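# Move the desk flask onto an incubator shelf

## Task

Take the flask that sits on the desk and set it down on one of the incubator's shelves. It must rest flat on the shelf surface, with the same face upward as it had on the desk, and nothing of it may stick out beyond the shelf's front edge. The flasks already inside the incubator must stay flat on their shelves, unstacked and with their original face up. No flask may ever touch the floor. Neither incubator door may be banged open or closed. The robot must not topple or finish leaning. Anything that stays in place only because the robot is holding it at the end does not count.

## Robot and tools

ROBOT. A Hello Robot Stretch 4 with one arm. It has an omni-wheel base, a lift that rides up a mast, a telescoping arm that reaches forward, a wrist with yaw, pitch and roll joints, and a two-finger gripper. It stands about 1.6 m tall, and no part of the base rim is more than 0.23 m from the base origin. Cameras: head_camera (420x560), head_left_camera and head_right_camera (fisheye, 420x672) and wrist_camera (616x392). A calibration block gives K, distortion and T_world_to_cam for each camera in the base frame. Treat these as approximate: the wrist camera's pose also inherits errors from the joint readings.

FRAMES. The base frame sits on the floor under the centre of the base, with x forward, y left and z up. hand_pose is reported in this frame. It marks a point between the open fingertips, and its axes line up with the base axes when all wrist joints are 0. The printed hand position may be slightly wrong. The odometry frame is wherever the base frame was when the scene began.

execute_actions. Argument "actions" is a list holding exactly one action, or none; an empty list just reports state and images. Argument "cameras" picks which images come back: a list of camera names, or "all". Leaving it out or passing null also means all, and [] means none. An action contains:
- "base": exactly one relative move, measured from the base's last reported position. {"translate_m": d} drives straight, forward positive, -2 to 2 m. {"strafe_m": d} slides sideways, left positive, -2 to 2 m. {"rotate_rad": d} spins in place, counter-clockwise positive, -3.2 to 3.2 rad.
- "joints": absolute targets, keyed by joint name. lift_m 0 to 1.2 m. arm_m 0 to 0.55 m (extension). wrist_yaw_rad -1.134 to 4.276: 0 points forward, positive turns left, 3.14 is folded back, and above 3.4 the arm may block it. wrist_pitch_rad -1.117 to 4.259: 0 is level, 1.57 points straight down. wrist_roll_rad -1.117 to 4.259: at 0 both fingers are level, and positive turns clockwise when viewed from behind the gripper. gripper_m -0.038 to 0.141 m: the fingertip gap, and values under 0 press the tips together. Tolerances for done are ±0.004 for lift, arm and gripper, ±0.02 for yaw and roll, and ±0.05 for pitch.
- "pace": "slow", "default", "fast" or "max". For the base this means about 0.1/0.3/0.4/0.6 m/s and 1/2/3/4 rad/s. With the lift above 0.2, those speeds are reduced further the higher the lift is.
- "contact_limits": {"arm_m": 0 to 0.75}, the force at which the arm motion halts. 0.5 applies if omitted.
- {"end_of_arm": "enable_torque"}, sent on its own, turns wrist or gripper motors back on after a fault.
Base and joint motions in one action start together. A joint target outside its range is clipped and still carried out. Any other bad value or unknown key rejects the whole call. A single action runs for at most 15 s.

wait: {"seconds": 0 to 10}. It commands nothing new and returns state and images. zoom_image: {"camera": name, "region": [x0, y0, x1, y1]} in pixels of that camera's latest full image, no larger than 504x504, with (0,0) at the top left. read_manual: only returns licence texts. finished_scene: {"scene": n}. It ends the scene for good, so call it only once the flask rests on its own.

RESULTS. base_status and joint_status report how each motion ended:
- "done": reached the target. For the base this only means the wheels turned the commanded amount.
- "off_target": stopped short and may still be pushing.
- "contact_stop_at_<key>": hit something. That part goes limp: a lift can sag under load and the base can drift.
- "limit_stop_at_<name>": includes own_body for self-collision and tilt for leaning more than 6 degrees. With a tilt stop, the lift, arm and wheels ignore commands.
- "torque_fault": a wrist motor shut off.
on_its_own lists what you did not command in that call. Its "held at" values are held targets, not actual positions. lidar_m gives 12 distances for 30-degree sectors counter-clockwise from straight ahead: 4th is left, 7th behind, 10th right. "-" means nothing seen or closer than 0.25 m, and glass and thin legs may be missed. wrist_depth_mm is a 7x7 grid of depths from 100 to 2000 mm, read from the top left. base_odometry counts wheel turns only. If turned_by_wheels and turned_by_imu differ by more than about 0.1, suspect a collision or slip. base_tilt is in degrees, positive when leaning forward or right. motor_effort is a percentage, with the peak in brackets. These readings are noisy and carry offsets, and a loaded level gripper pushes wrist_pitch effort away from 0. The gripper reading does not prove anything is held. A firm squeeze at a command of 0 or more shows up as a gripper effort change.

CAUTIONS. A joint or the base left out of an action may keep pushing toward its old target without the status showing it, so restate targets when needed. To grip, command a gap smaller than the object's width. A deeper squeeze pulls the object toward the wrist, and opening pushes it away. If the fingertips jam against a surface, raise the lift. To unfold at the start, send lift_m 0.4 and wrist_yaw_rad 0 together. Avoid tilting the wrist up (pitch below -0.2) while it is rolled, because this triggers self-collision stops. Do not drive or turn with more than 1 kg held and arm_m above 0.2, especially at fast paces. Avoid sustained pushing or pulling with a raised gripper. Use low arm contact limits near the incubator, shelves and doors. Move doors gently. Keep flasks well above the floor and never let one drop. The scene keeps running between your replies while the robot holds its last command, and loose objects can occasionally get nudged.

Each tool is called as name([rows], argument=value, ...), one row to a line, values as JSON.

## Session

execute_actions(actions=[])

Scene clock: 0.00 s.
base_odometry: x=+0.000 y=+0.000 heading=+0.000 (m, m, rad; odometry frame)
turned_by_wheels: +0.000 (rad since the last result)
turned_by_imu: +0.000 (rad since the last result)
base_tilt: forward=-0.1 right=-0.2 (deg)
lidar_m: 1.45 1.51 1.97 2.77 1.37 1.32 1.64 2.26 2.04 1.10 1.15 1.51
base_status: not commanded
joint_positions: lift_m=+0.241 arm_m=-0.002 wrist_yaw_rad=+3.081 wrist_pitch_rad=-0.006 wrist_roll_rad=-0.017 gripper_m=+0.057
joint_status: not commanded
motor_effort: lift_m=+18 arm_m=-1 wrist_yaw_rad=+0 wrist_pitch_rad=-7 wrist_roll_rad=+1 gripper_m=-2 wheel_0=+0 wheel_1=+0 wheel_2=+1 (%)
hand_pose: x=-0.1133 y=+0.1047 z=+0.4207 quat_wxyz=(+0.030, +0.003, -0.009, +1.000) (m; base frame)
wrist_depth_mm: 138 209 - - - 1430 - / 110 140 - 1983 1921 1430 - / 110 139 - - - 1430 - / 120 140 - - 1983 1464 1205 / 136 - - 1921 1921 - - / - 1921 1499 1756 213 1708 1661 / 1255 1118 1042 1160 1078 1118 1118
pictures: head_camera, head_left_camera, head_right_camera, wrist_camera
camera_calibration (this result's frames):
wrist_camera: T_world_to_cam=[[0.0745238, 0.997139, -0.0126195, -0.0931567], [-0.0341155, -0.010098, -0.999367, 0.48265], [-0.996636, 0.0749071, 0.0332653, 0.0881565], [0, 0, 0, 1]] pos_world=[0.111268, 0.0911604, 0.478236]
Images, in order (width x height): head_camera 420x560, head_left_camera 420x672, head_right_camera 420x672, wrist_camera 616x392.

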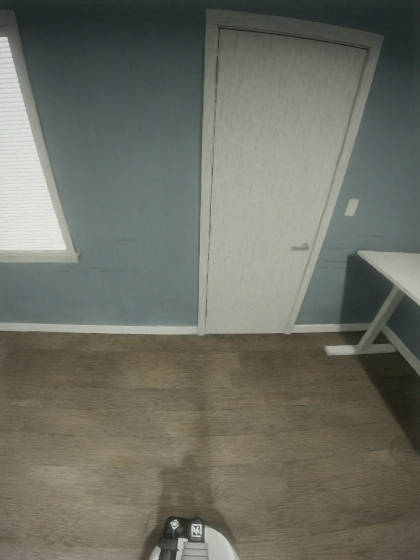

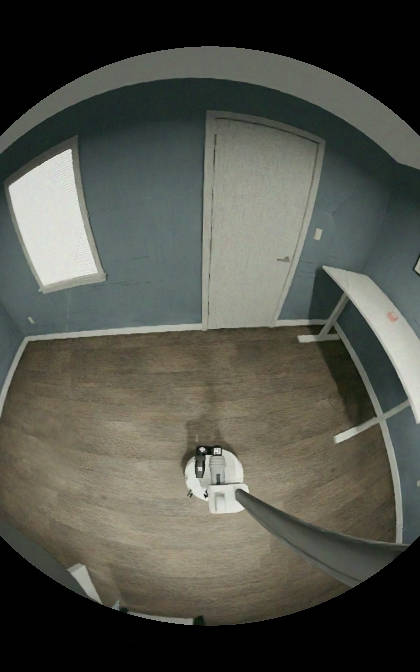

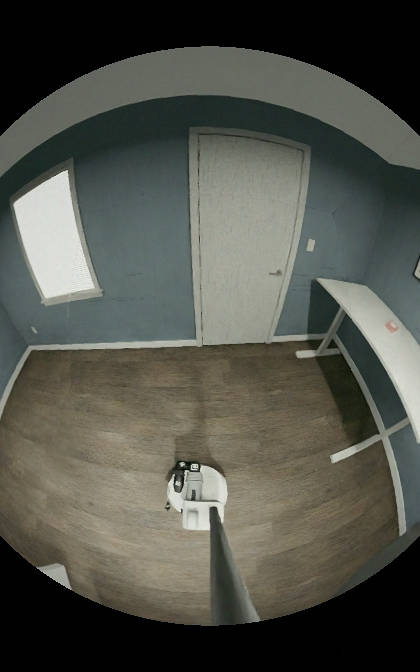

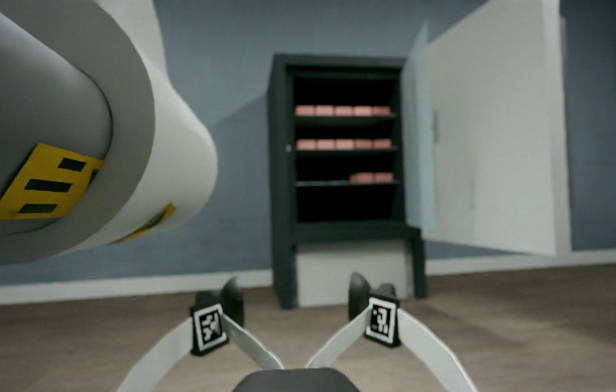

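execute_actions([
  {"base": {"rotate_rad": -1.55}, "joints": {"lift_m": 0.85, "wrist_yaw_rad": 1.57, "wrist_pitch_rad": 0.4, "wrist_roll_rad": 0.0, "gripper_m": 0.13}, "pace": "fast"},
])

Scene clock: 16.37 s.
base_odometry: x=+0.000 y=+0.000 heading=-1.550 (m, m, rad; odometry frame)
turned_by_wheels: -1.550 (rad since the last result)
turned_by_imu: -1.578 (rad since the last result)
base_tilt: forward=+0.0 right=-0.3 (deg)
lidar_m: 1.11 1.15 1.55 1.47 1.54 2.04 2.77 1.34 1.35 1.64 2.27 2.05
base_status: done
joint_positions: lift_m=+0.850 arm_m=-0.002 wrist_yaw_rad=+1.570 wrist_pitch_rad=+0.402 wrist_roll_rad=+0.000 gripper_m=+0.130
joint_status: all done
motor_effort: lift_m=+21(23) arm_m=-1(1) wrist_yaw_rad=+0(6) wrist_pitch_rad=-7(7) wrist_roll_rad=+1(1) gripper_m=+0(4) wheel_0=-1(6) wheel_1=-1(7) wheel_2=-2(7) (%)
hand_pose: x=+0.2571 y=+0.2654 z=+0.9151 quat_wxyz=(+0.693, -0.141, +0.141, +0.693) (m; base frame)
wrist_depth_mm: 1281 1308 1308 1336 1397 1397 1430 / 1308 1366 1397 1397 1430 1499 1537 / 1397 1430 1464 1499 1537 1576 1618 / 1464 1499 1537 1576 1618 1661 1708 / 1576 1618 1618 1708 1708 1808 1808 / 1618 212 1661 1661 1499 1537 1537 / 1430 1308 1336 157 1366 1308 1308
pictures: head_camera, head_left_camera, head_right_camera, wrist_camera
camera_calibration (this result's frames):
wrist_camera: T_world_to_cam=[[0.999441, -0.0255043, -0.0216308, -0.232855], [-0.0294595, -0.365329, -0.930412, 1.02097], [0.0158271, 0.930529, -0.365876, 0.306664], [0, 0, 0, 1]] pos_world=[0.257948, 0.0816902, 1.05709]
Images, in order (width x height): head_camera 420x560, head_left_camera 420x672, head_right_camera 420x672, wrist_camera 616x392.

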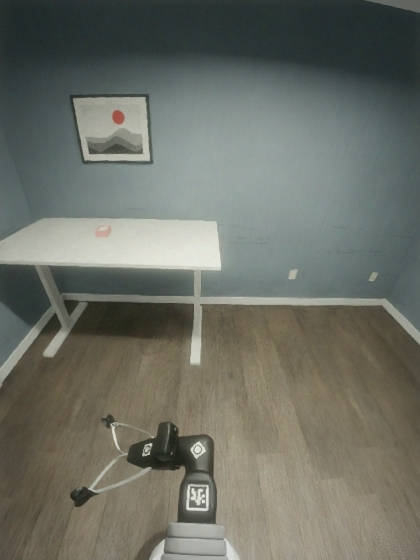

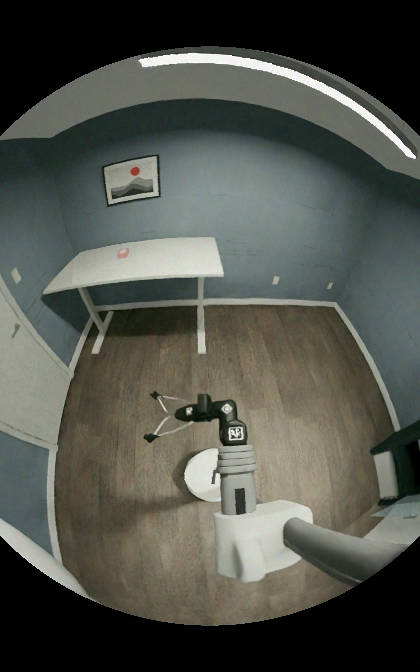

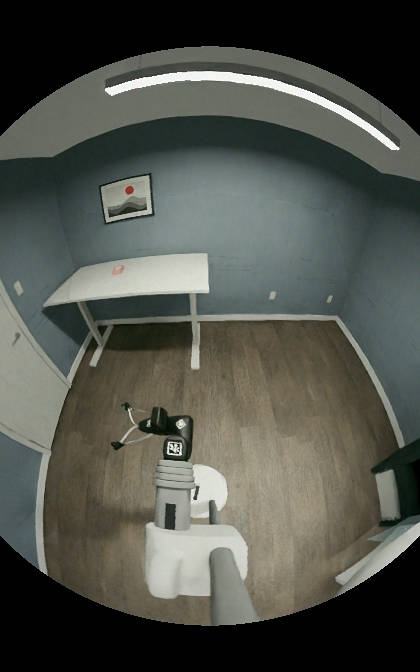

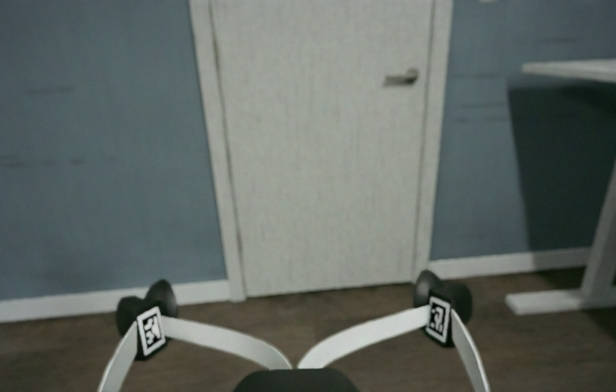

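zoom_image(camera="head_camera", region=[60, 210, 150, 270])

Region (60, 210, 150, 270) of head_camera's 420x560 image, scaled by 5.600, with more detail than that image has.

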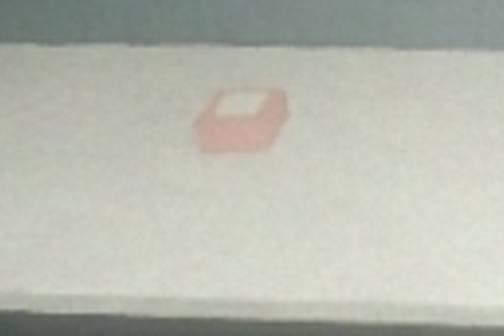

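execute_actions([
  {"base": {"strafe_m": 0.8}, "joints": {"lift_m": 1.03, "wrist_yaw_rad": 0.0}, "pace": "fast"},
], cameras=["head_camera", "wrist_camera"])

Scene clock: 35.27 s.
base_odometry: x=+0.800 y=+0.016 heading=-1.550 (m, m, rad; odometry frame)
turned_by_wheels: +0.000 (rad since the last result)
turned_by_imu: -0.001 (rad since the last result)
base_tilt: forward=+0.0 right=-0.2 (deg)
lidar_m: 1.07 0.98 0.71 0.66 0.69 0.98 2.50 2.87 1.97 2.41 2.87 1.14
base_status: done
joint_positions: lift_m=+1.030 arm_m=-0.002 wrist_yaw_rad=+0.000 wrist_pitch_rad=+0.402 wrist_roll_rad=+0.000 gripper_m=+0.130
joint_status: all done
motor_effort: lift_m=+21(22) arm_m=-1(1) wrist_yaw_rad=-1(7) wrist_pitch_rad=-5(7) wrist_roll_rad=+0(1) gripper_m=+0(0) wheel_0=+1(9) wheel_1=-1(10) wheel_2=+0(2) (%)
hand_pose: x=+0.4349 y=-0.0874 z=+1.0951 quat_wxyz=(+0.980, +0.000, +0.200, +0.000) (m; base frame)
wrist_depth_mm: 1430 1464 1537 1537 1618 1661 1708 / 1430 1576 1618 1618 1661 1756 1756 / 1255 1281 1229 1182 1160 1098 1808 / 1182 1308 1756 1863 1921 1921 1983 / 1336 1808 1921 1983 - - - / 1336 212 1983 1921 1756 1808 1863 / 1336 1537 1576 158 1537 1537 1537
pictures: head_camera, wrist_camera
camera_calibration (this result's frames):
wrist_camera: T_world_to_cam=[[-0.0244151, -0.999468, -0.0216278, -0.0555284], [-0.365479, 0.0290605, -0.930366, 1.24533], [0.930499, -0.0148104, -0.365994, 0.217732], [0, 0, 0, 1]] pos_world=[0.251186, -0.0884639, 1.2371]
Images, in order (width x height): head_camera 420x560, wrist_camera 616x392.

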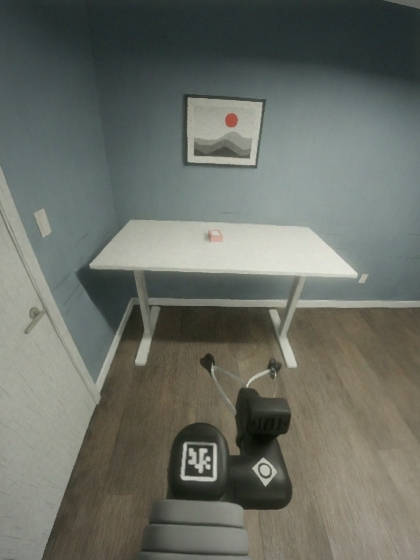

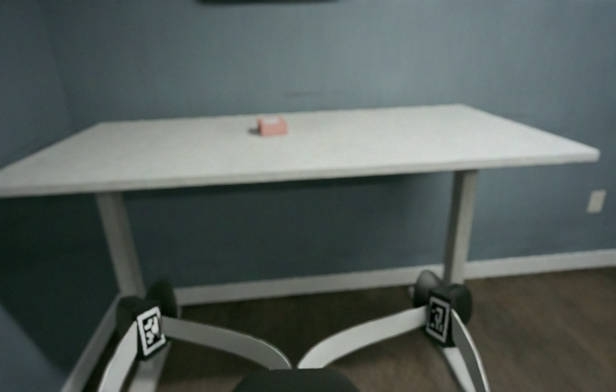

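zoom_image(camera="head_camera", region=[180, 215, 250, 260])

zoom_image(camera="wrist_camera", region=[220, 95, 330, 160])

Region (180, 215, 250, 260) of head_camera's 420x560 image, scaled by 7.200, with more detail than that image has; it fills the top 324 rows of this view, and the rest is white.

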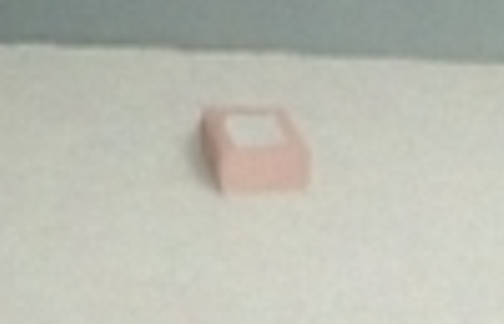

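Region (220, 95, 330, 160) of wrist_camera's 616x392 image, scaled by 4.582; it fills the top 298 rows of this view, and the rest is white.

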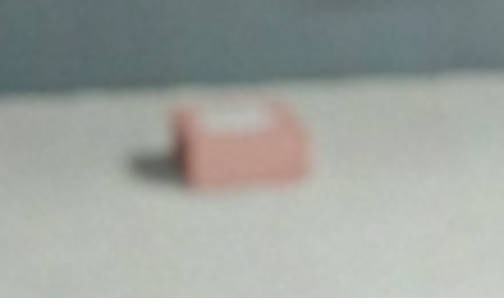

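execute_actions([
  {"base": {"translate_m": 0.7}, "pace": "fast"},
], cameras=["head_camera", "wrist_camera"])

Scene clock: 47.17 s.
base_odometry: x=+0.814 y=-0.683 heading=-1.550 (m, m, rad; odometry frame)
turned_by_wheels: +0.000 (rad since the last result)
turned_by_imu: -0.002 (rad since the last result)
base_tilt: forward=-0.1 right=-0.1 (deg)
lidar_m: 0.36 0.40 0.56 0.66 0.72 0.99 2.49 3.64 2.38 2.98 0.57 0.43
base_status: done
joint_positions: lift_m=+1.030 arm_m=-0.002 wrist_yaw_rad=+0.000 wrist_pitch_rad=+0.402 wrist_roll_rad=+0.000 gripper_m=+0.130
joint_status: not commanded
motor_effort: lift_m=+20(21) arm_m=-1(1) wrist_yaw_rad=+0(1) wrist_pitch_rad=-7(6) wrist_roll_rad=+1(1) gripper_m=+1(2) wheel_0=+1(5) wheel_1=-1(3) wheel_2=+1(10) (%)
hand_pose: x=+0.4349 y=-0.0874 z=+1.0951 quat_wxyz=(+0.980, +0.000, +0.200, +0.000) (m; base frame)
wrist_depth_mm: 854 866 891 904 931 946 976 / 891 917 931 960 976 1008 1025 / 931 960 991 991 1025 1042 1078 / 809 788 768 750 741 723 715 / 585 569 569 554 544 535 530 / 459 212 442 439 399 410 421 / 373 347 353 157 355 345 351
pictures: head_camera, wrist_camera
camera_calibration (this result's frames):
wrist_camera: T_world_to_cam=[[-0.0245101, -0.999466, -0.0216279, -0.0555122], [-0.365476, 0.0290953, -0.930366, 1.24533], [0.930498, -0.0148988, -0.365994, 0.217732], [0, 0, 0, 1]] pos_world=[0.251177, -0.0884717, 1.2371]
Images, in order (width x height): head_camera 420x560, wrist_camera 616x392.

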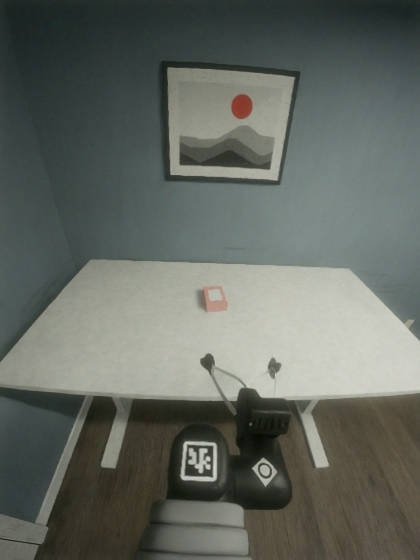

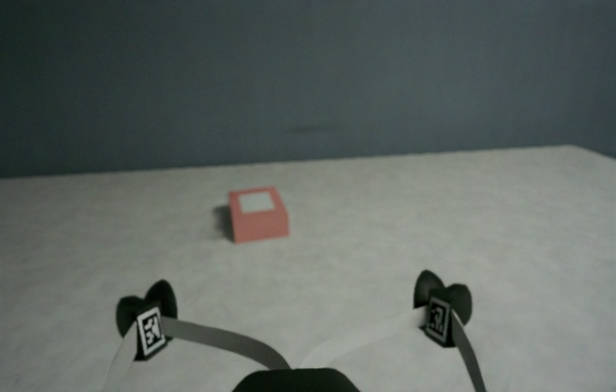

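zoom_image(camera="wrist_camera", region=[200, 170, 320, 260])

zoom_image(camera="head_camera", region=[180, 275, 250, 325])

Region (200, 170, 320, 260) of wrist_camera's 616x392 image, scaled by 4.200; it fills the top 378 rows of this view, and the rest is white.

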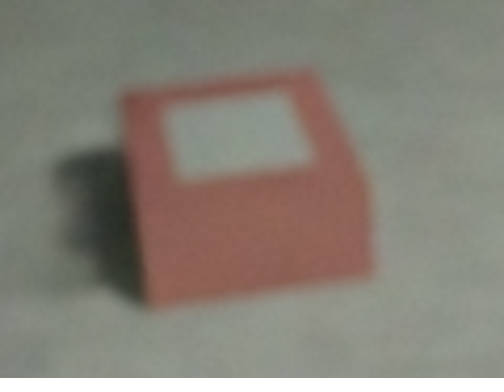

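Region (180, 275, 250, 325) of head_camera's 420x560 image, scaled by 7.200, with more detail than that image has; it fills the top 360 rows of this view, and the rest is white.

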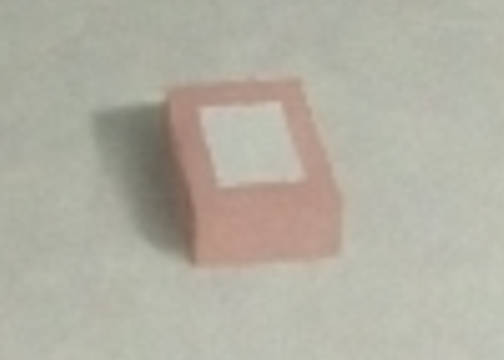

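execute_actions([
  {"joints": {"arm_m": 0.25, "lift_m": 0.92, "wrist_yaw_rad": 0.18}, "pace": "fast"},
], cameras=["head_camera", "wrist_camera"])

Scene clock: 80.13 s.
base_odometry: x=+0.814 y=-0.683 heading=-1.550 (m, m, rad; odometry frame)
turned_by_wheels: +0.000 (rad since the last result)
turned_by_imu: -0.001 (rad since the last result)
base_tilt: forward=-0.2 right=-0.1 (deg)
lidar_m: 0.39 0.42 0.53 0.67 0.72 0.97 2.49 3.64 2.40 2.98 0.59 0.40
base_status: not commanded
joint_positions: lift_m=+0.920 arm_m=+0.249 wrist_yaw_rad=+0.180 wrist_pitch_rad=+0.402 wrist_roll_rad=+0.000 gripper_m=+0.130
joint_status: all done
motor_effort: lift_m=+14(18) arm_m=+4(4) wrist_yaw_rad=+0(5) wrist_pitch_rad=-7(7) wrist_roll_rad=+1(1) gripper_m=+1(0) wheel_0=+1(1) wheel_1=-1(1) wheel_2=+0(1) (%)
hand_pose: x=+0.6970 y=-0.0384 z=+0.9856 quat_wxyz=(+0.976, -0.018, +0.199, +0.088) (m; base frame)
wrist_depth_mm: 691 676 668 654 647 634 621 / 732 715 707 691 676 668 661 / 759 741 732 715 699 699 683 / 492 477 469 351 449 439 427 / 353 349 342 298 327 324 322 / 276 212 268 265 241 248 256 / 227 216 214 158 216 208 213
pictures: head_camera, wrist_camera
camera_calibration (this result's frames):
wrist_camera: T_world_to_cam=[[0.154838, -0.987703, -0.0216386, -0.127081], [-0.364771, -0.0368011, -0.93037, 1.23482], [0.918133, 0.15195, -0.365983, -0.0505148], [0, 0, 0, 1]] pos_world=[0.516484, -0.0723994, 1.12761]
Images, in order (width x height): head_camera 420x560, wrist_camera 616x392.

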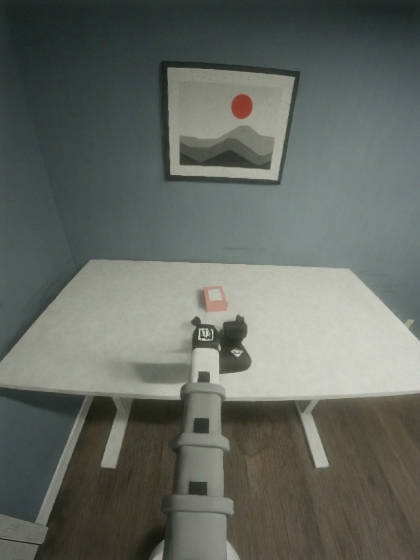

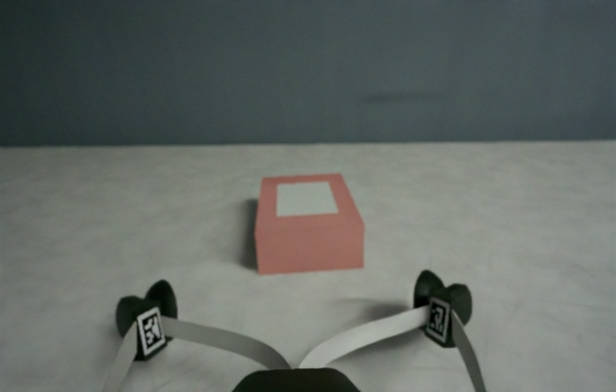

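execute_actions([
  {"joints": {"arm_m": 0.36, "lift_m": 0.913}, "contact_limits": {"arm_m": 0.2}},
], cameras=["head_camera", "wrist_camera"])

Scene clock: 98.03 s.
base_odometry: x=+0.814 y=-0.683 heading=-1.550 (m, m, rad; odometry frame)
turned_by_wheels: +0.000 (rad since the last result)
turned_by_imu: -0.001 (rad since the last result)
base_tilt: forward=+0.0 right=+0.0 (deg)
lidar_m: 0.37 0.41 0.54 0.67 0.70 0.97 2.49 3.62 2.41 2.98 0.59 0.42
base_status: not commanded
joint_positions: lift_m=+0.913 arm_m=+0.359 wrist_yaw_rad=+0.180 wrist_pitch_rad=+0.402 wrist_roll_rad=+0.000 gripper_m=+0.130
joint_status: all done
motor_effort: lift_m=+14(15) arm_m=+4(5) wrist_yaw_rad=+0(0) wrist_pitch_rad=-6(7) wrist_roll_rad=+1(1) gripper_m=+1(0) wheel_0=+1(1) wheel_1=-1(1) wheel_2=+0(0) (%)
contact_limits: arm_m 0.2
hand_pose: x=+0.8070 y=-0.0385 z=+0.9786 quat_wxyz=(+0.976, -0.018, +0.199, +0.088) (m; base frame)
wrist_depth_mm: 585 569 569 554 544 539 530 / 615 609 597 585 574 569 559 / 647 634 621 609 603 591 580 / 469 459 449 439 427 418 413 / 338 332 277 244 315 312 307 / 264 213 203 193 213 238 245 / 217 206 197 158 202 200 204
pictures: head_camera, wrist_camera
camera_calibration (this result's frames):
wrist_camera: T_world_to_cam=[[0.154761, -0.987715, -0.0216393, -0.144217], [-0.364748, -0.0367675, -0.93038, 1.26844], [0.918155, 0.151879, -0.365957, -0.154075], [0, 0, 0, 1]] pos_world=[0.626445, -0.0724072, 1.12063]
Images, in order (width x height): head_camera 420x560, wrist_camera 616x392.

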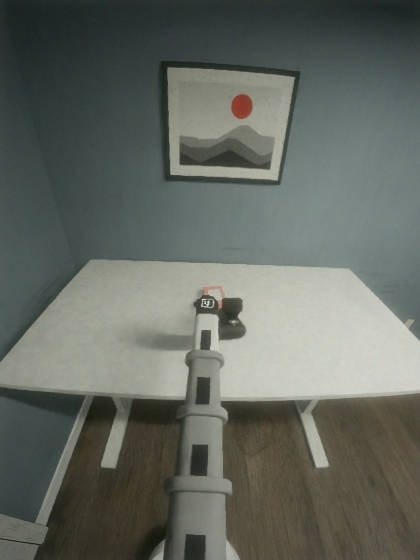

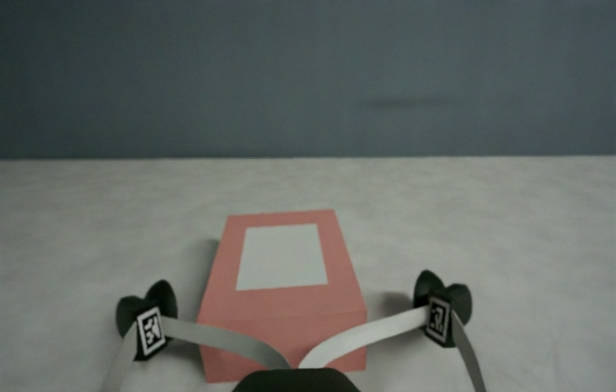

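execute_actions([
  {"joints": {"arm_m": 0.369, "wrist_yaw_rad": 0.205}, "pace": "slow", "contact_limits": {"arm_m": 0.2}},
], cameras=["wrist_camera"])

Scene clock: 103.63 s.
base_odometry: x=+0.814 y=-0.683 heading=-1.550 (m, m, rad; odometry frame)
turned_by_wheels: +0.000 (rad since the last result)
turned_by_imu: -0.001 (rad since the last result)
base_tilt: forward=+0.1 right=+0.0 (deg)
lidar_m: 0.39 0.42 0.57 0.64 0.72 0.97 2.51 3.65 2.41 2.95 0.59 0.40
base_status: not commanded
joint_positions: lift_m=+0.913 arm_m=+0.368 wrist_yaw_rad=+0.205 wrist_pitch_rad=+0.402 wrist_roll_rad=+0.000 gripper_m=+0.130
joint_status: all done
motor_effort: lift_m=+14(14) arm_m=+4(3) wrist_yaw_rad=+1(2) wrist_pitch_rad=-6(5) wrist_roll_rad=+1(1) gripper_m=-1(1) wheel_0=+1(1) wheel_1=-1(1) wheel_2=+0(0) (%)
contact_limits: arm_m 0.2
hand_pose: x=+0.8168 y=-0.0316 z=+0.9786 quat_wxyz=(+0.975, -0.021, +0.199, +0.100) (m; base frame)
wrist_depth_mm: 585 569 559 544 535 525 512 / 621 603 591 580 564 549 544 / 647 634 621 603 591 574 559 / 469 459 445 439 427 418 413 / 338 332 297 244 315 310 307 / 264 212 204 193 199 237 246 / 217 207 185 157 200 200 204
pictures: wrist_camera
camera_calibration (this result's frames):
wrist_camera: T_world_to_cam=[[0.179077, -0.983597, -0.0216394, -0.158715], [-0.36373, -0.0457533, -0.93038, 1.27116], [0.914129, 0.174481, -0.365957, -0.160144], [0, 0, 0, 1]] pos_world=[0.637175, -0.0700099, 1.12063]
Images, in order (width x height): wrist_camera 616x392.

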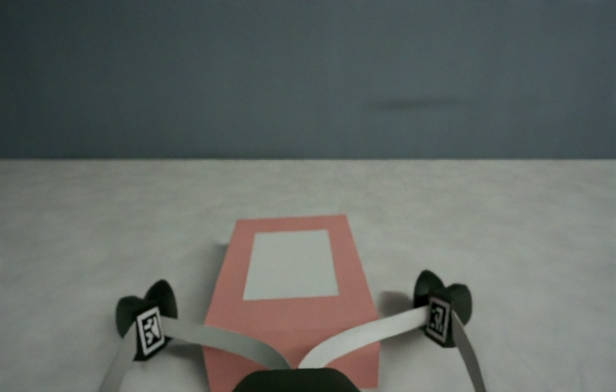

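The flask sits centred between the fingers, as it did in scene 1. Closing the gripper.

execute_actions([
  {"joints": {"gripper_m": 0.045}},
], cameras=["wrist_camera"])

execute_actions([
  {"joints": {"lift_m": 0.98}},
], cameras=["head_camera", "wrist_camera", "head_right_camera"])

Scene clock: 116.70 s.
base_odometry: x=+0.814 y=-0.683 heading=-1.550 (m, m, rad; odometry frame)
turned_by_wheels: +0.000 (rad since the last result)
turned_by_imu: -0.001 (rad since the last result)
base_tilt: forward=-0.1 right=-0.2 (deg)
lidar_m: 0.38 0.41 0.56 0.66 0.71 0.94 2.49 3.60 2.41 2.95 0.59 0.41
base_status: not commanded
joint_positions: lift_m=+0.913 arm_m=+0.368 wrist_yaw_rad=+0.205 wrist_pitch_rad=+0.403 wrist_roll_rad=+0.000 gripper_m=+0.045
joint_status: all done
motor_effort: lift_m=+14(14) arm_m=+4(4) wrist_yaw_rad=+1(1) wrist_pitch_rad=-8(8) wrist_roll_rad=+1(0) gripper_m=-20(21) wheel_0=+1(1) wheel_1=-1(1) wheel_2=+0(1) (%)
hand_pose: x=+0.8168 y=-0.0316 z=+0.9785 quat_wxyz=(+0.975, -0.021, +0.199, +0.100) (m; base frame)
wrist_depth_mm: 580 569 559 549 535 521 512 / 621 603 585 574 564 549 539 / 654 634 621 597 591 574 564 / 466 455 445 433 427 415 410 / 338 332 296 236 314 310 306 / 263 260 187 185 187 247 245 / 216 200 171 171 185 193 204
pictures: wrist_camera
camera_calibration (this result's frames):
wrist_camera: T_world_to_cam=[[0.179134, -0.983587, -0.0216282, -0.158759], [-0.364135, -0.0458627, -0.930216, 1.27121], [0.913957, 0.174509, -0.366374, -0.1596], [0, 0, 0, 1]] pos_world=[0.637197, -0.0700006, 1.12059]
Images, in order (width x height): wrist_camera 616x392.

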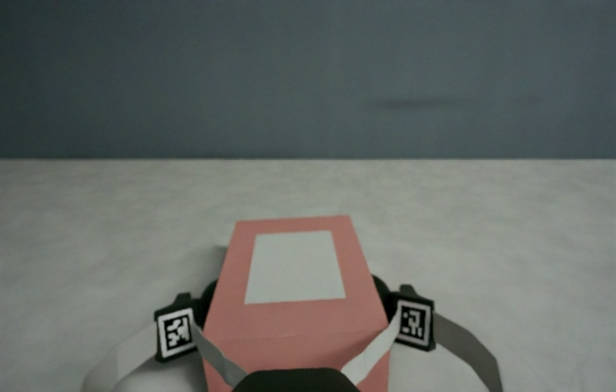

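Scene clock: 117.93 s.
base_odometry: x=+0.814 y=-0.683 heading=-1.550 (m, m, rad; odometry frame)
turned_by_wheels: +0.000 (rad since the last result)
turned_by_imu: +0.000 (rad since the last result)
base_tilt: forward=-0.2 right=-0.4 (deg)
lidar_m: 0.37 0.41 0.56 0.63 0.74 0.95 2.44 3.61 2.41 2.94 0.58 0.42
base_status: not commanded
joint_positions: lift_m=+0.980 arm_m=+0.368 wrist_yaw_rad=+0.205 wrist_pitch_rad=+0.403 wrist_roll_rad=+0.000 gripper_m=+0.045
joint_status: all done
motor_effort: lift_m=+22(23) arm_m=+4(4) wrist_yaw_rad=+0(1) wrist_pitch_rad=-8(9) wrist_roll_rad=+0(0) gripper_m=-23(21) wheel_0=+1(1) wheel_1=-1(1) wheel_2=+0(0) (%)
hand_pose: x=+0.8168 y=-0.0316 z=+1.0448 quat_wxyz=(+0.975, -0.021, +0.199, +0.100) (m; base frame)
wrist_depth_mm: 580 569 559 544 530 525 512 / 621 609 591 580 564 549 539 / 654 640 627 609 591 580 569 / 683 668 647 634 615 603 585 / 473 466 415 236 442 436 430 / 373 366 188 185 187 347 343 / 304 279 172 170 185 271 286
pictures: head_camera, head_right_camera, wrist_camera
camera_calibration (this result's frames):
wrist_camera: T_world_to_cam=[[0.179129, -0.983588, -0.0216226, -0.157328], [-0.364348, -0.0459067, -0.930131, 1.33298], [0.913873, 0.174491, -0.366591, -0.134983], [0, 0, 0, 1]] pos_world=[0.637209, -0.0699993, 1.18696]
Images, in order (width x height): head_camera 420x560, head_right_camera 420x672, wrist_camera 616x392.

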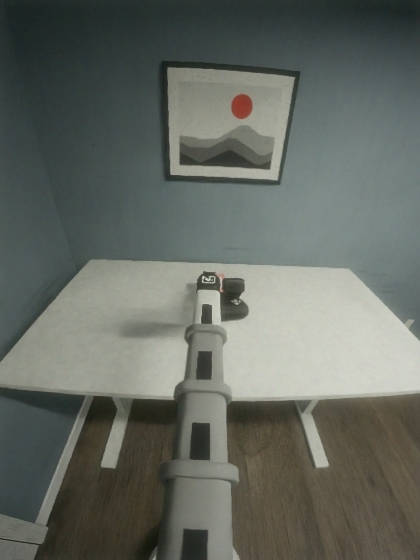

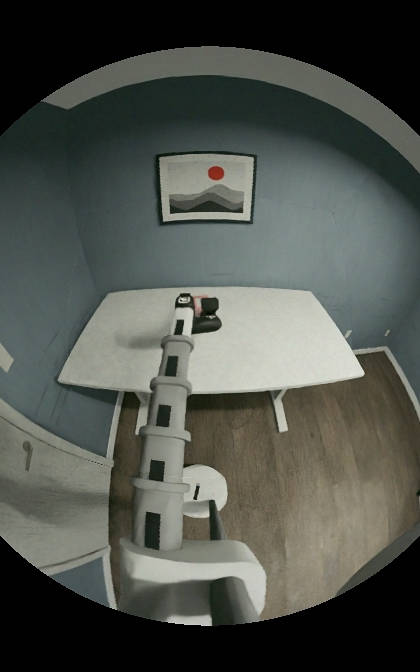

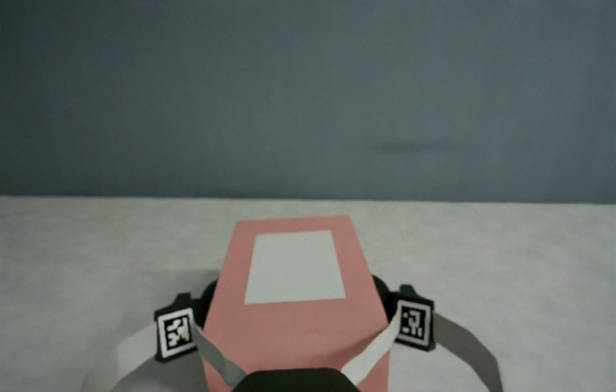

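execute_actions(actions=[])

Scene clock: 130.57 s.
base_odometry: x=+0.814 y=-0.683 heading=-1.550 (m, m, rad; odometry frame)
turned_by_wheels: +0.000 (rad since the last result)
turned_by_imu: +0.000 (rad since the last result)
base_tilt: forward=+0.0 right=-0.1 (deg)
lidar_m: 0.37 0.42 0.58 0.66 0.73 0.99 2.47 3.58 2.38 2.97 0.56 0.40
base_status: not commanded
joint_positions: lift_m=+0.980 arm_m=+0.368 wrist_yaw_rad=+0.205 wrist_pitch_rad=+0.403 wrist_roll_rad=+0.000 gripper_m=+0.045
joint_status: all done
motor_effort: lift_m=+22(23) arm_m=+4(4) wrist_yaw_rad=+1(1) wrist_pitch_rad=-9(9) wrist_roll_rad=+0(0) gripper_m=-20(21) wheel_0=+1(1) wheel_1=-1(1) wheel_2=+0(0) (%)
hand_pose: x=+0.8168 y=-0.0316 z=+1.0448 quat_wxyz=(+0.975, -0.021, +0.199, +0.100) (m; base frame)
wrist_depth_mm: 580 569 559 549 535 521 512 / 621 603 591 574 559 554 539 / 654 640 627 609 597 580 569 / 683 661 647 627 615 603 585 / 473 466 415 236 442 436 430 / 370 366 188 185 187 347 343 / 304 279 171 171 185 271 285
pictures: head_camera, head_left_camera, head_right_camera, wrist_camera
camera_calibration (this result's frames):
wrist_camera: T_world_to_cam=[[0.179129, -0.983588, -0.0216224, -0.157328], [-0.364348, -0.0459069, -0.930131, 1.33298], [0.913873, 0.174491, -0.366591, -0.134983], [0, 0, 0, 1]] pos_world=[0.637209, -0.0699993, 1.18696]
Images, in order (width x height): head_camera 420x560, head_left_camera 420x672, head_right_camera 420x672, wrist_camera 616x392.

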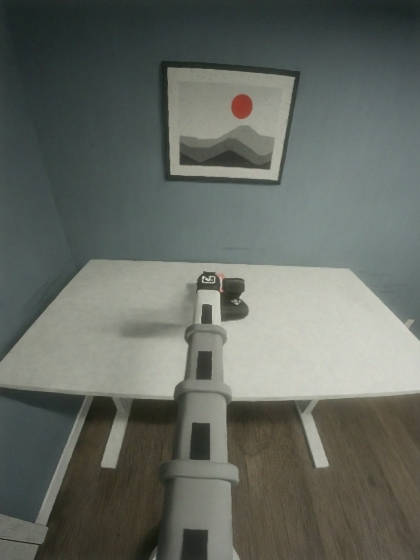

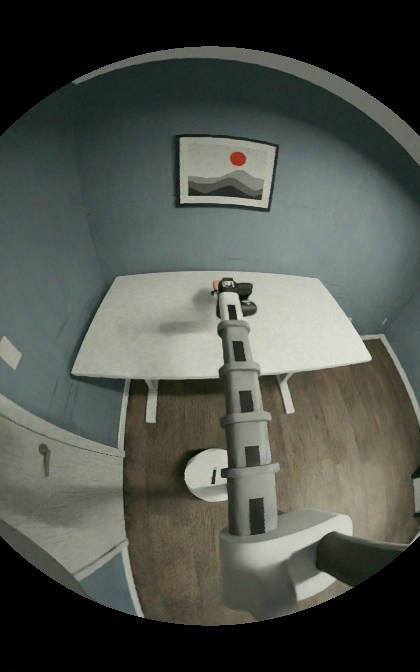

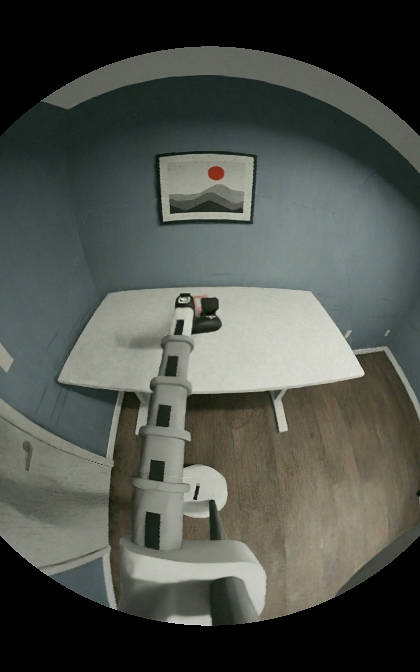

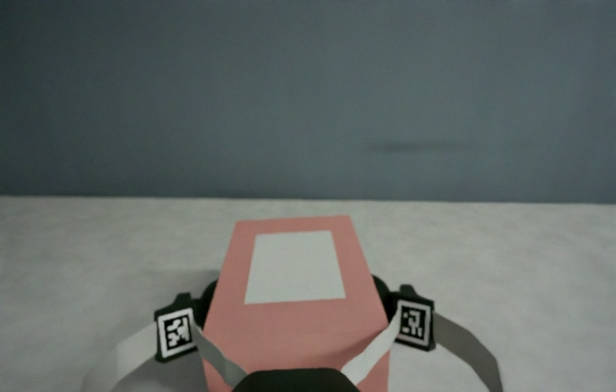

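execute_actions([
  {"base": {"translate_m": -0.82}, "joints": {"arm_m": 0.03, "wrist_yaw_rad": 0.0}},
], cameras=["head_camera", "wrist_camera"])

Scene clock: 140.43 s.
base_odometry: x=+0.798 y=+0.136 heading=-1.550 (m, m, rad; odometry frame)
turned_by_wheels: +0.000 (rad since the last result)
turned_by_imu: -0.001 (rad since the last result)
base_tilt: forward=-0.2 right=-0.2 (deg)
lidar_m: 1.18 0.99 0.70 0.65 0.69 0.95 2.50 2.78 1.92 2.40 3.05 1.27
base_status: done
joint_positions: lift_m=+0.980 arm_m=+0.031 wrist_yaw_rad=+0.000 wrist_pitch_rad=+0.403 wrist_roll_rad=+0.000 gripper_m=+0.045
joint_status: all done
motor_effort: lift_m=+21(21) arm_m=-4(6) wrist_yaw_rad=+0(4) wrist_pitch_rad=-10(10) wrist_roll_rad=+1(1) gripper_m=-21(19) wheel_0=+0(5) wheel_1=+1(4) wheel_2=-1(7) (%)
hand_pose: x=+0.4670 y=-0.0874 z=+1.0448 quat_wxyz=(+0.980, +0.000, +0.200, +0.000) (m; base frame)
wrist_depth_mm: 1464 1576 1618 1618 1661 1708 1756 / 1430 1661 1708 1708 1756 1808 1863 / 1205 1182 1138 1255 1182 1499 1983 / 1366 1808 1863 1921 1983 - - / 1336 1863 1983 236 - - - / 1336 1756 188 185 187 1756 1756 / 1308 1397 171 170 185 1397 1499
pictures: head_camera, wrist_camera
camera_calibration (this result's frames):
wrist_camera: T_world_to_cam=[[-0.0247256, -0.999461, -0.0216167, -0.0557744], [-0.366282, 0.0291768, -0.930046, 1.21032], [0.930175, -0.0150782, -0.366806, 0.170419], [0, 0, 0, 1]] pos_world=[0.283421, -0.0884881, 1.18696]
Images, in order (width x height): head_camera 420x560, wrist_camera 616x392.

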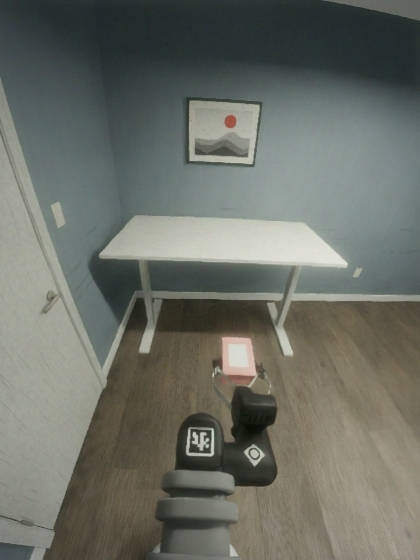

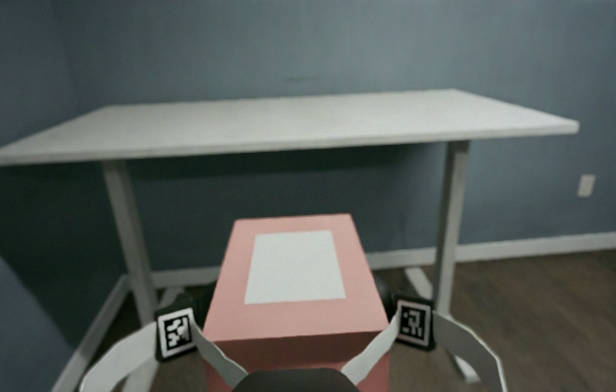

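execute_actions([
  {"base": {"rotate_rad": -1.5}, "joints": {"lift_m": 0.6}},
])

Scene clock: 145.93 s.
base_odometry: x=+0.798 y=+0.136 heading=-3.050 (m, m, rad; odometry frame)
turned_by_wheels: -1.500 (rad since the last result)
turned_by_imu: -1.527 (rad since the last result)
base_tilt: forward=-0.2 right=-0.1 (deg)
lidar_m: 2.45 2.80 1.25 1.21 0.97 0.71 0.69 0.70 0.98 2.69 2.83 1.86
base_status: done
joint_positions: lift_m=+0.600 arm_m=+0.031 wrist_yaw_rad=+0.000 wrist_pitch_rad=+0.403 wrist_roll_rad=+0.000 gripper_m=+0.045
joint_status: all done
motor_effort: lift_m=+15(19) arm_m=-4(4) wrist_yaw_rad=+1(1) wrist_pitch_rad=-9(9) wrist_roll_rad=+1(0) gripper_m=-21(19) wheel_0=+0(4) wheel_1=+0(7) wheel_2=+0(6) (%)
hand_pose: x=+0.4670 y=-0.0875 z=+0.6653 quat_wxyz=(+0.980, +0.000, +0.200, +0.000) (m; base frame)
wrist_depth_mm: - - - - - 1661 - / - - - - - 1661 - / - - - - - 1756 - / - - - - - - - / 1661 1618 1464 236 1537 1499 1499 / 1308 1281 188 185 187 1229 1205 / 1078 976 172 171 185 946 1008
pictures: head_camera, head_left_camera, head_right_camera, wrist_camera
camera_calibration (this result's frames):
wrist_camera: T_world_to_cam=[[-0.0247794, -0.999459, -0.0216166, -0.063966], [-0.366167, 0.0291946, -0.930091, 0.85743], [0.930219, -0.0151319, -0.366693, 0.0311319], [0, 0, 0, 1]] pos_world=[0.283418, -0.0884926, 0.807521]
Images, in order (width x height): head_camera 420x560, head_left_camera 420x672, head_right_camera 420x672, wrist_camera 616x392.

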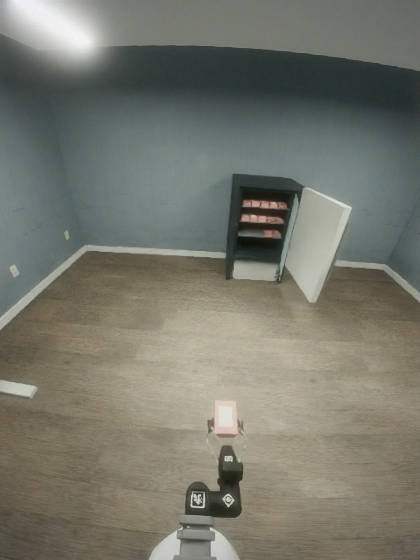

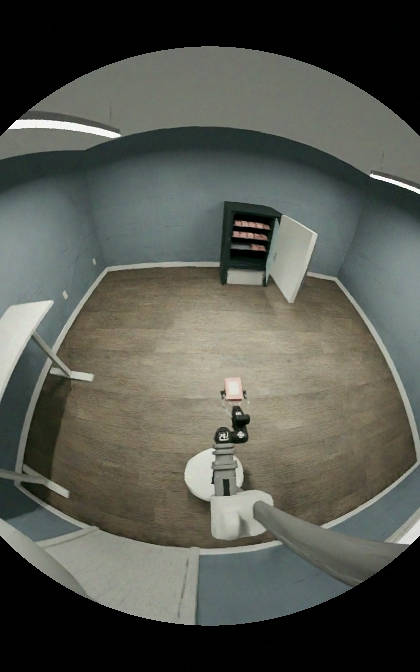

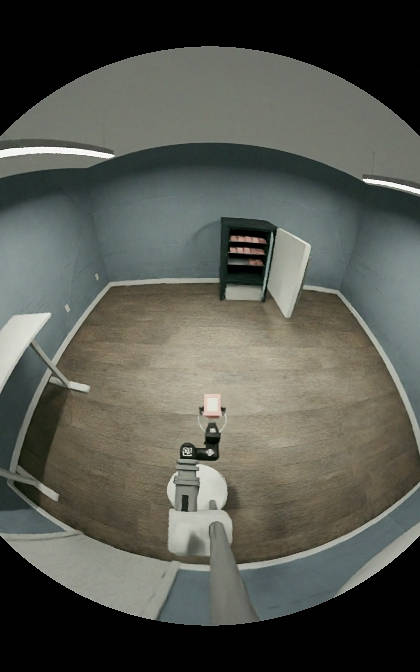

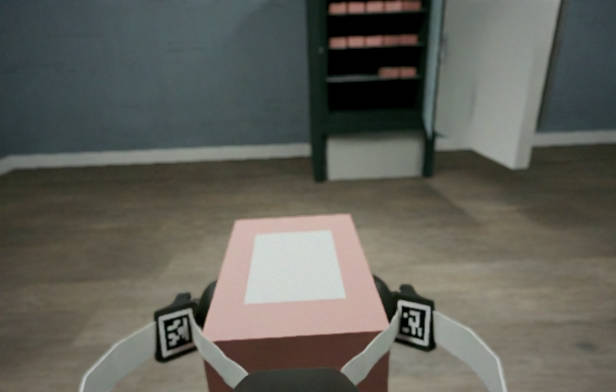

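zoom_image(camera="head_camera", region=[200, 160, 370, 310])

zoom_image(camera="wrist_camera", region=[280, 0, 580, 200])

Region (200, 160, 370, 310) of head_camera's 420x560 image, scaled by 2.965, with more detail than that image has; it fills the top 445 rows of this view, and the rest is white.

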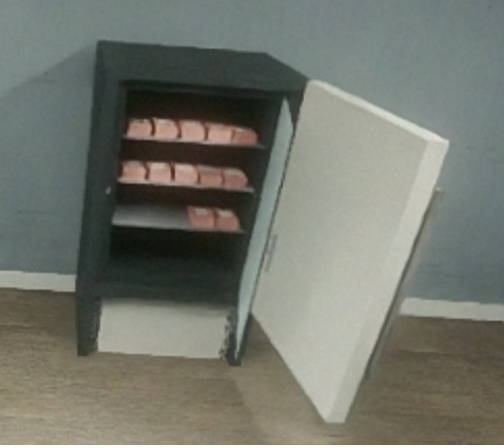

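Region (280, 0, 580, 200) of wrist_camera's 616x392 image, scaled by 1.680.

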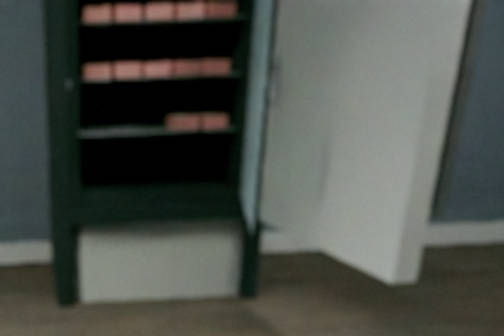

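execute_actions([
  {"base": {"strafe_m": -0.44}, "pace": "fast"},
], cameras=[])

execute_actions([
  {"base": {"translate_m": 1.35}, "pace": "fast"},
])

Scene clock: 180.20 s.
base_odometry: x=+0.757 y=+0.575 heading=-3.050 (m, m, rad; odometry frame)
turned_by_wheels: +0.000 (rad since the last result)
turned_by_imu: +0.000 (rad since the last result)
base_tilt: forward=+0.0 right=-0.1 (deg)
lidar_m: 1.95 3.15 1.69 1.67 0.98 0.69 0.70 0.72 0.98 2.20 2.37 1.73
base_status: done
joint_positions: lift_m=+0.600 arm_m=+0.031 wrist_yaw_rad=+0.000 wrist_pitch_rad=+0.403 wrist_roll_rad=+0.000 gripper_m=+0.045
joint_status: not commanded
motor_effort: lift_m=+14(15) arm_m=-4(4) wrist_yaw_rad=+0(1) wrist_pitch_rad=-9(9) wrist_roll_rad=+1(1) gripper_m=-20(18) wheel_0=+1(10) wheel_1=+1(10) wheel_2=+1(0) (%)
hand_pose: x=+0.4670 y=-0.0874 z=+0.6653 quat_wxyz=(+0.980, +0.000, +0.200, +0.000) (m; base frame)
wrist_depth_mm: - - - - 1618 - - / - - - - 1499 - - / - - - - 1708 - - / - - - - - - - / 1661 1661 1464 236 1576 1537 1537 / 1308 1308 187 185 187 1229 1205 / 1060 976 172 171 185 946 991
pictures: none
No camera images: the call's "cameras" was empty. Leave "cameras" out to get every camera's image.

Scene clock: 184.93 s.
base_odometry: x=-0.587 y=+0.451 heading=-3.050 (m, m, rad; odometry frame)
turned_by_wheels: +0.000 (rad since the last result)
turned_by_imu: -0.001 (rad since the last result)
base_tilt: forward=-0.2 right=-0.2 (deg)
lidar_m: 1.05 1.74 2.45 1.71 1.68 2.12 2.04 2.12 2.33 2.27 0.61 0.64
base_status: done
joint_positions: lift_m=+0.600 arm_m=+0.031 wrist_yaw_rad=+0.000 wrist_pitch_rad=+0.403 wrist_roll_rad=+0.000 gripper_m=+0.045
joint_status: not commanded
motor_effort: lift_m=+15(15) arm_m=-4(4) wrist_yaw_rad=+0(0) wrist_pitch_rad=-9(8) wrist_roll_rad=+1(1) gripper_m=-22(20) wheel_0=-1(6) wheel_1=-1(3) wheel_2=+1(12) (%)
hand_pose: x=+0.4670 y=-0.0874 z=+0.6653 quat_wxyz=(+0.980, +0.000, +0.200, +0.000) (m; base frame)
wrist_depth_mm: 1281 778 1060 1182 917 741 508 / 1366 1336 1025 1281 1160 741 496 / 1430 1430 991 1160 960 759 517 / 1499 1499 991 1118 1008 778 564 / 1576 1576 917 236 976 788 574 / 1308 1281 187 185 187 1008 580 / 1060 976 171 170 185 960 591
pictures: head_camera, head_left_camera, head_right_camera, wrist_camera
camera_calibration (this result's frames):
wrist_camera: T_world_to_cam=[[-0.0246767, -0.999462, -0.0216158, -0.0639888], [-0.366198, 0.0291567, -0.93008, 0.857379], [0.93021, -0.0150356, -0.36672, 0.0311604], [0, 0, 0, 1]] pos_world=[0.283406, -0.0884842, 0.807475]
Images, in order (width x height): head_camera 420x560, head_left_camera 420x672, head_right_camera 420x672, wrist_camera 616x392.

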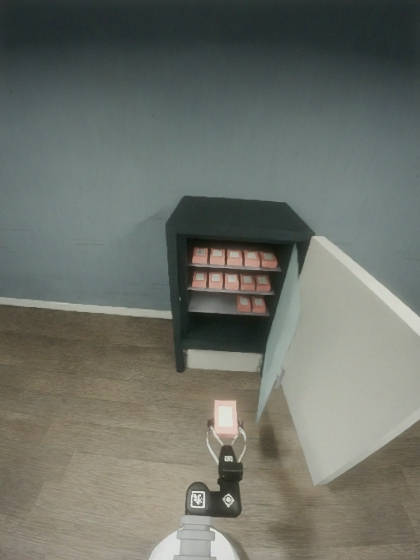

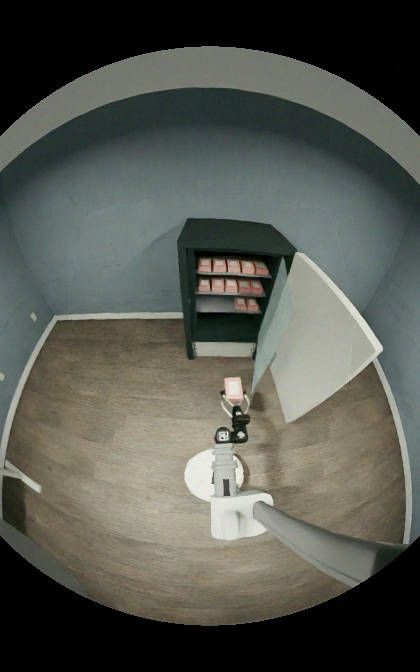

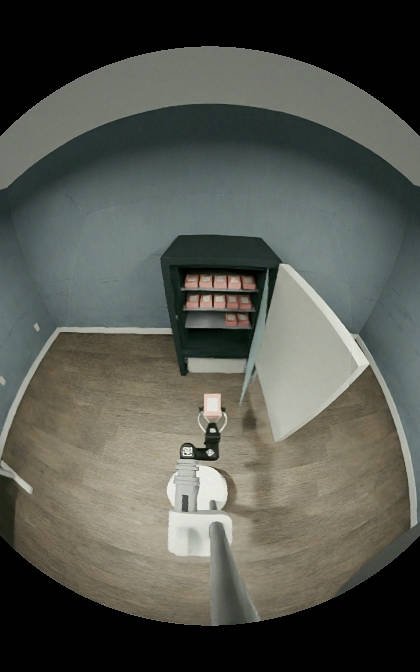

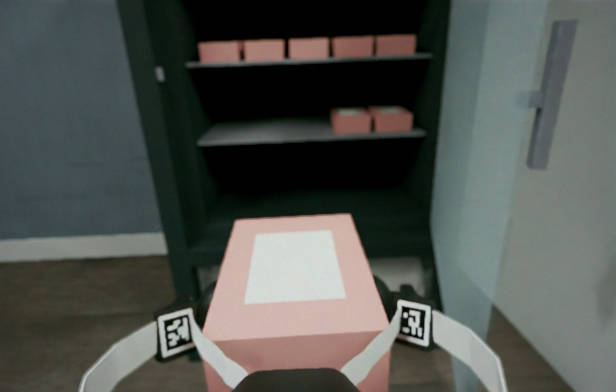

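zoom_image(camera="head_camera", region=[150, 190, 420, 500])

Region (150, 190, 420, 500) of head_camera's 420x560 image, scaled by 1.626, with more detail than that image has; it fills the left 439 columns of this view, and the rest is white.

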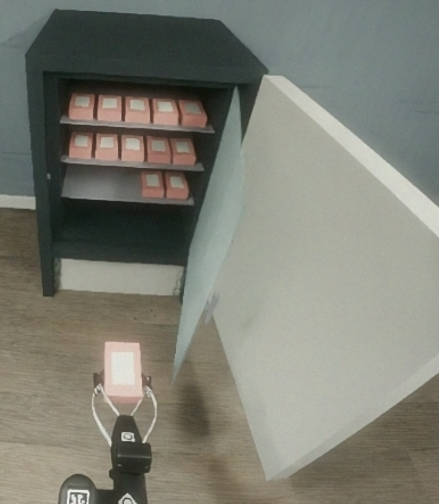

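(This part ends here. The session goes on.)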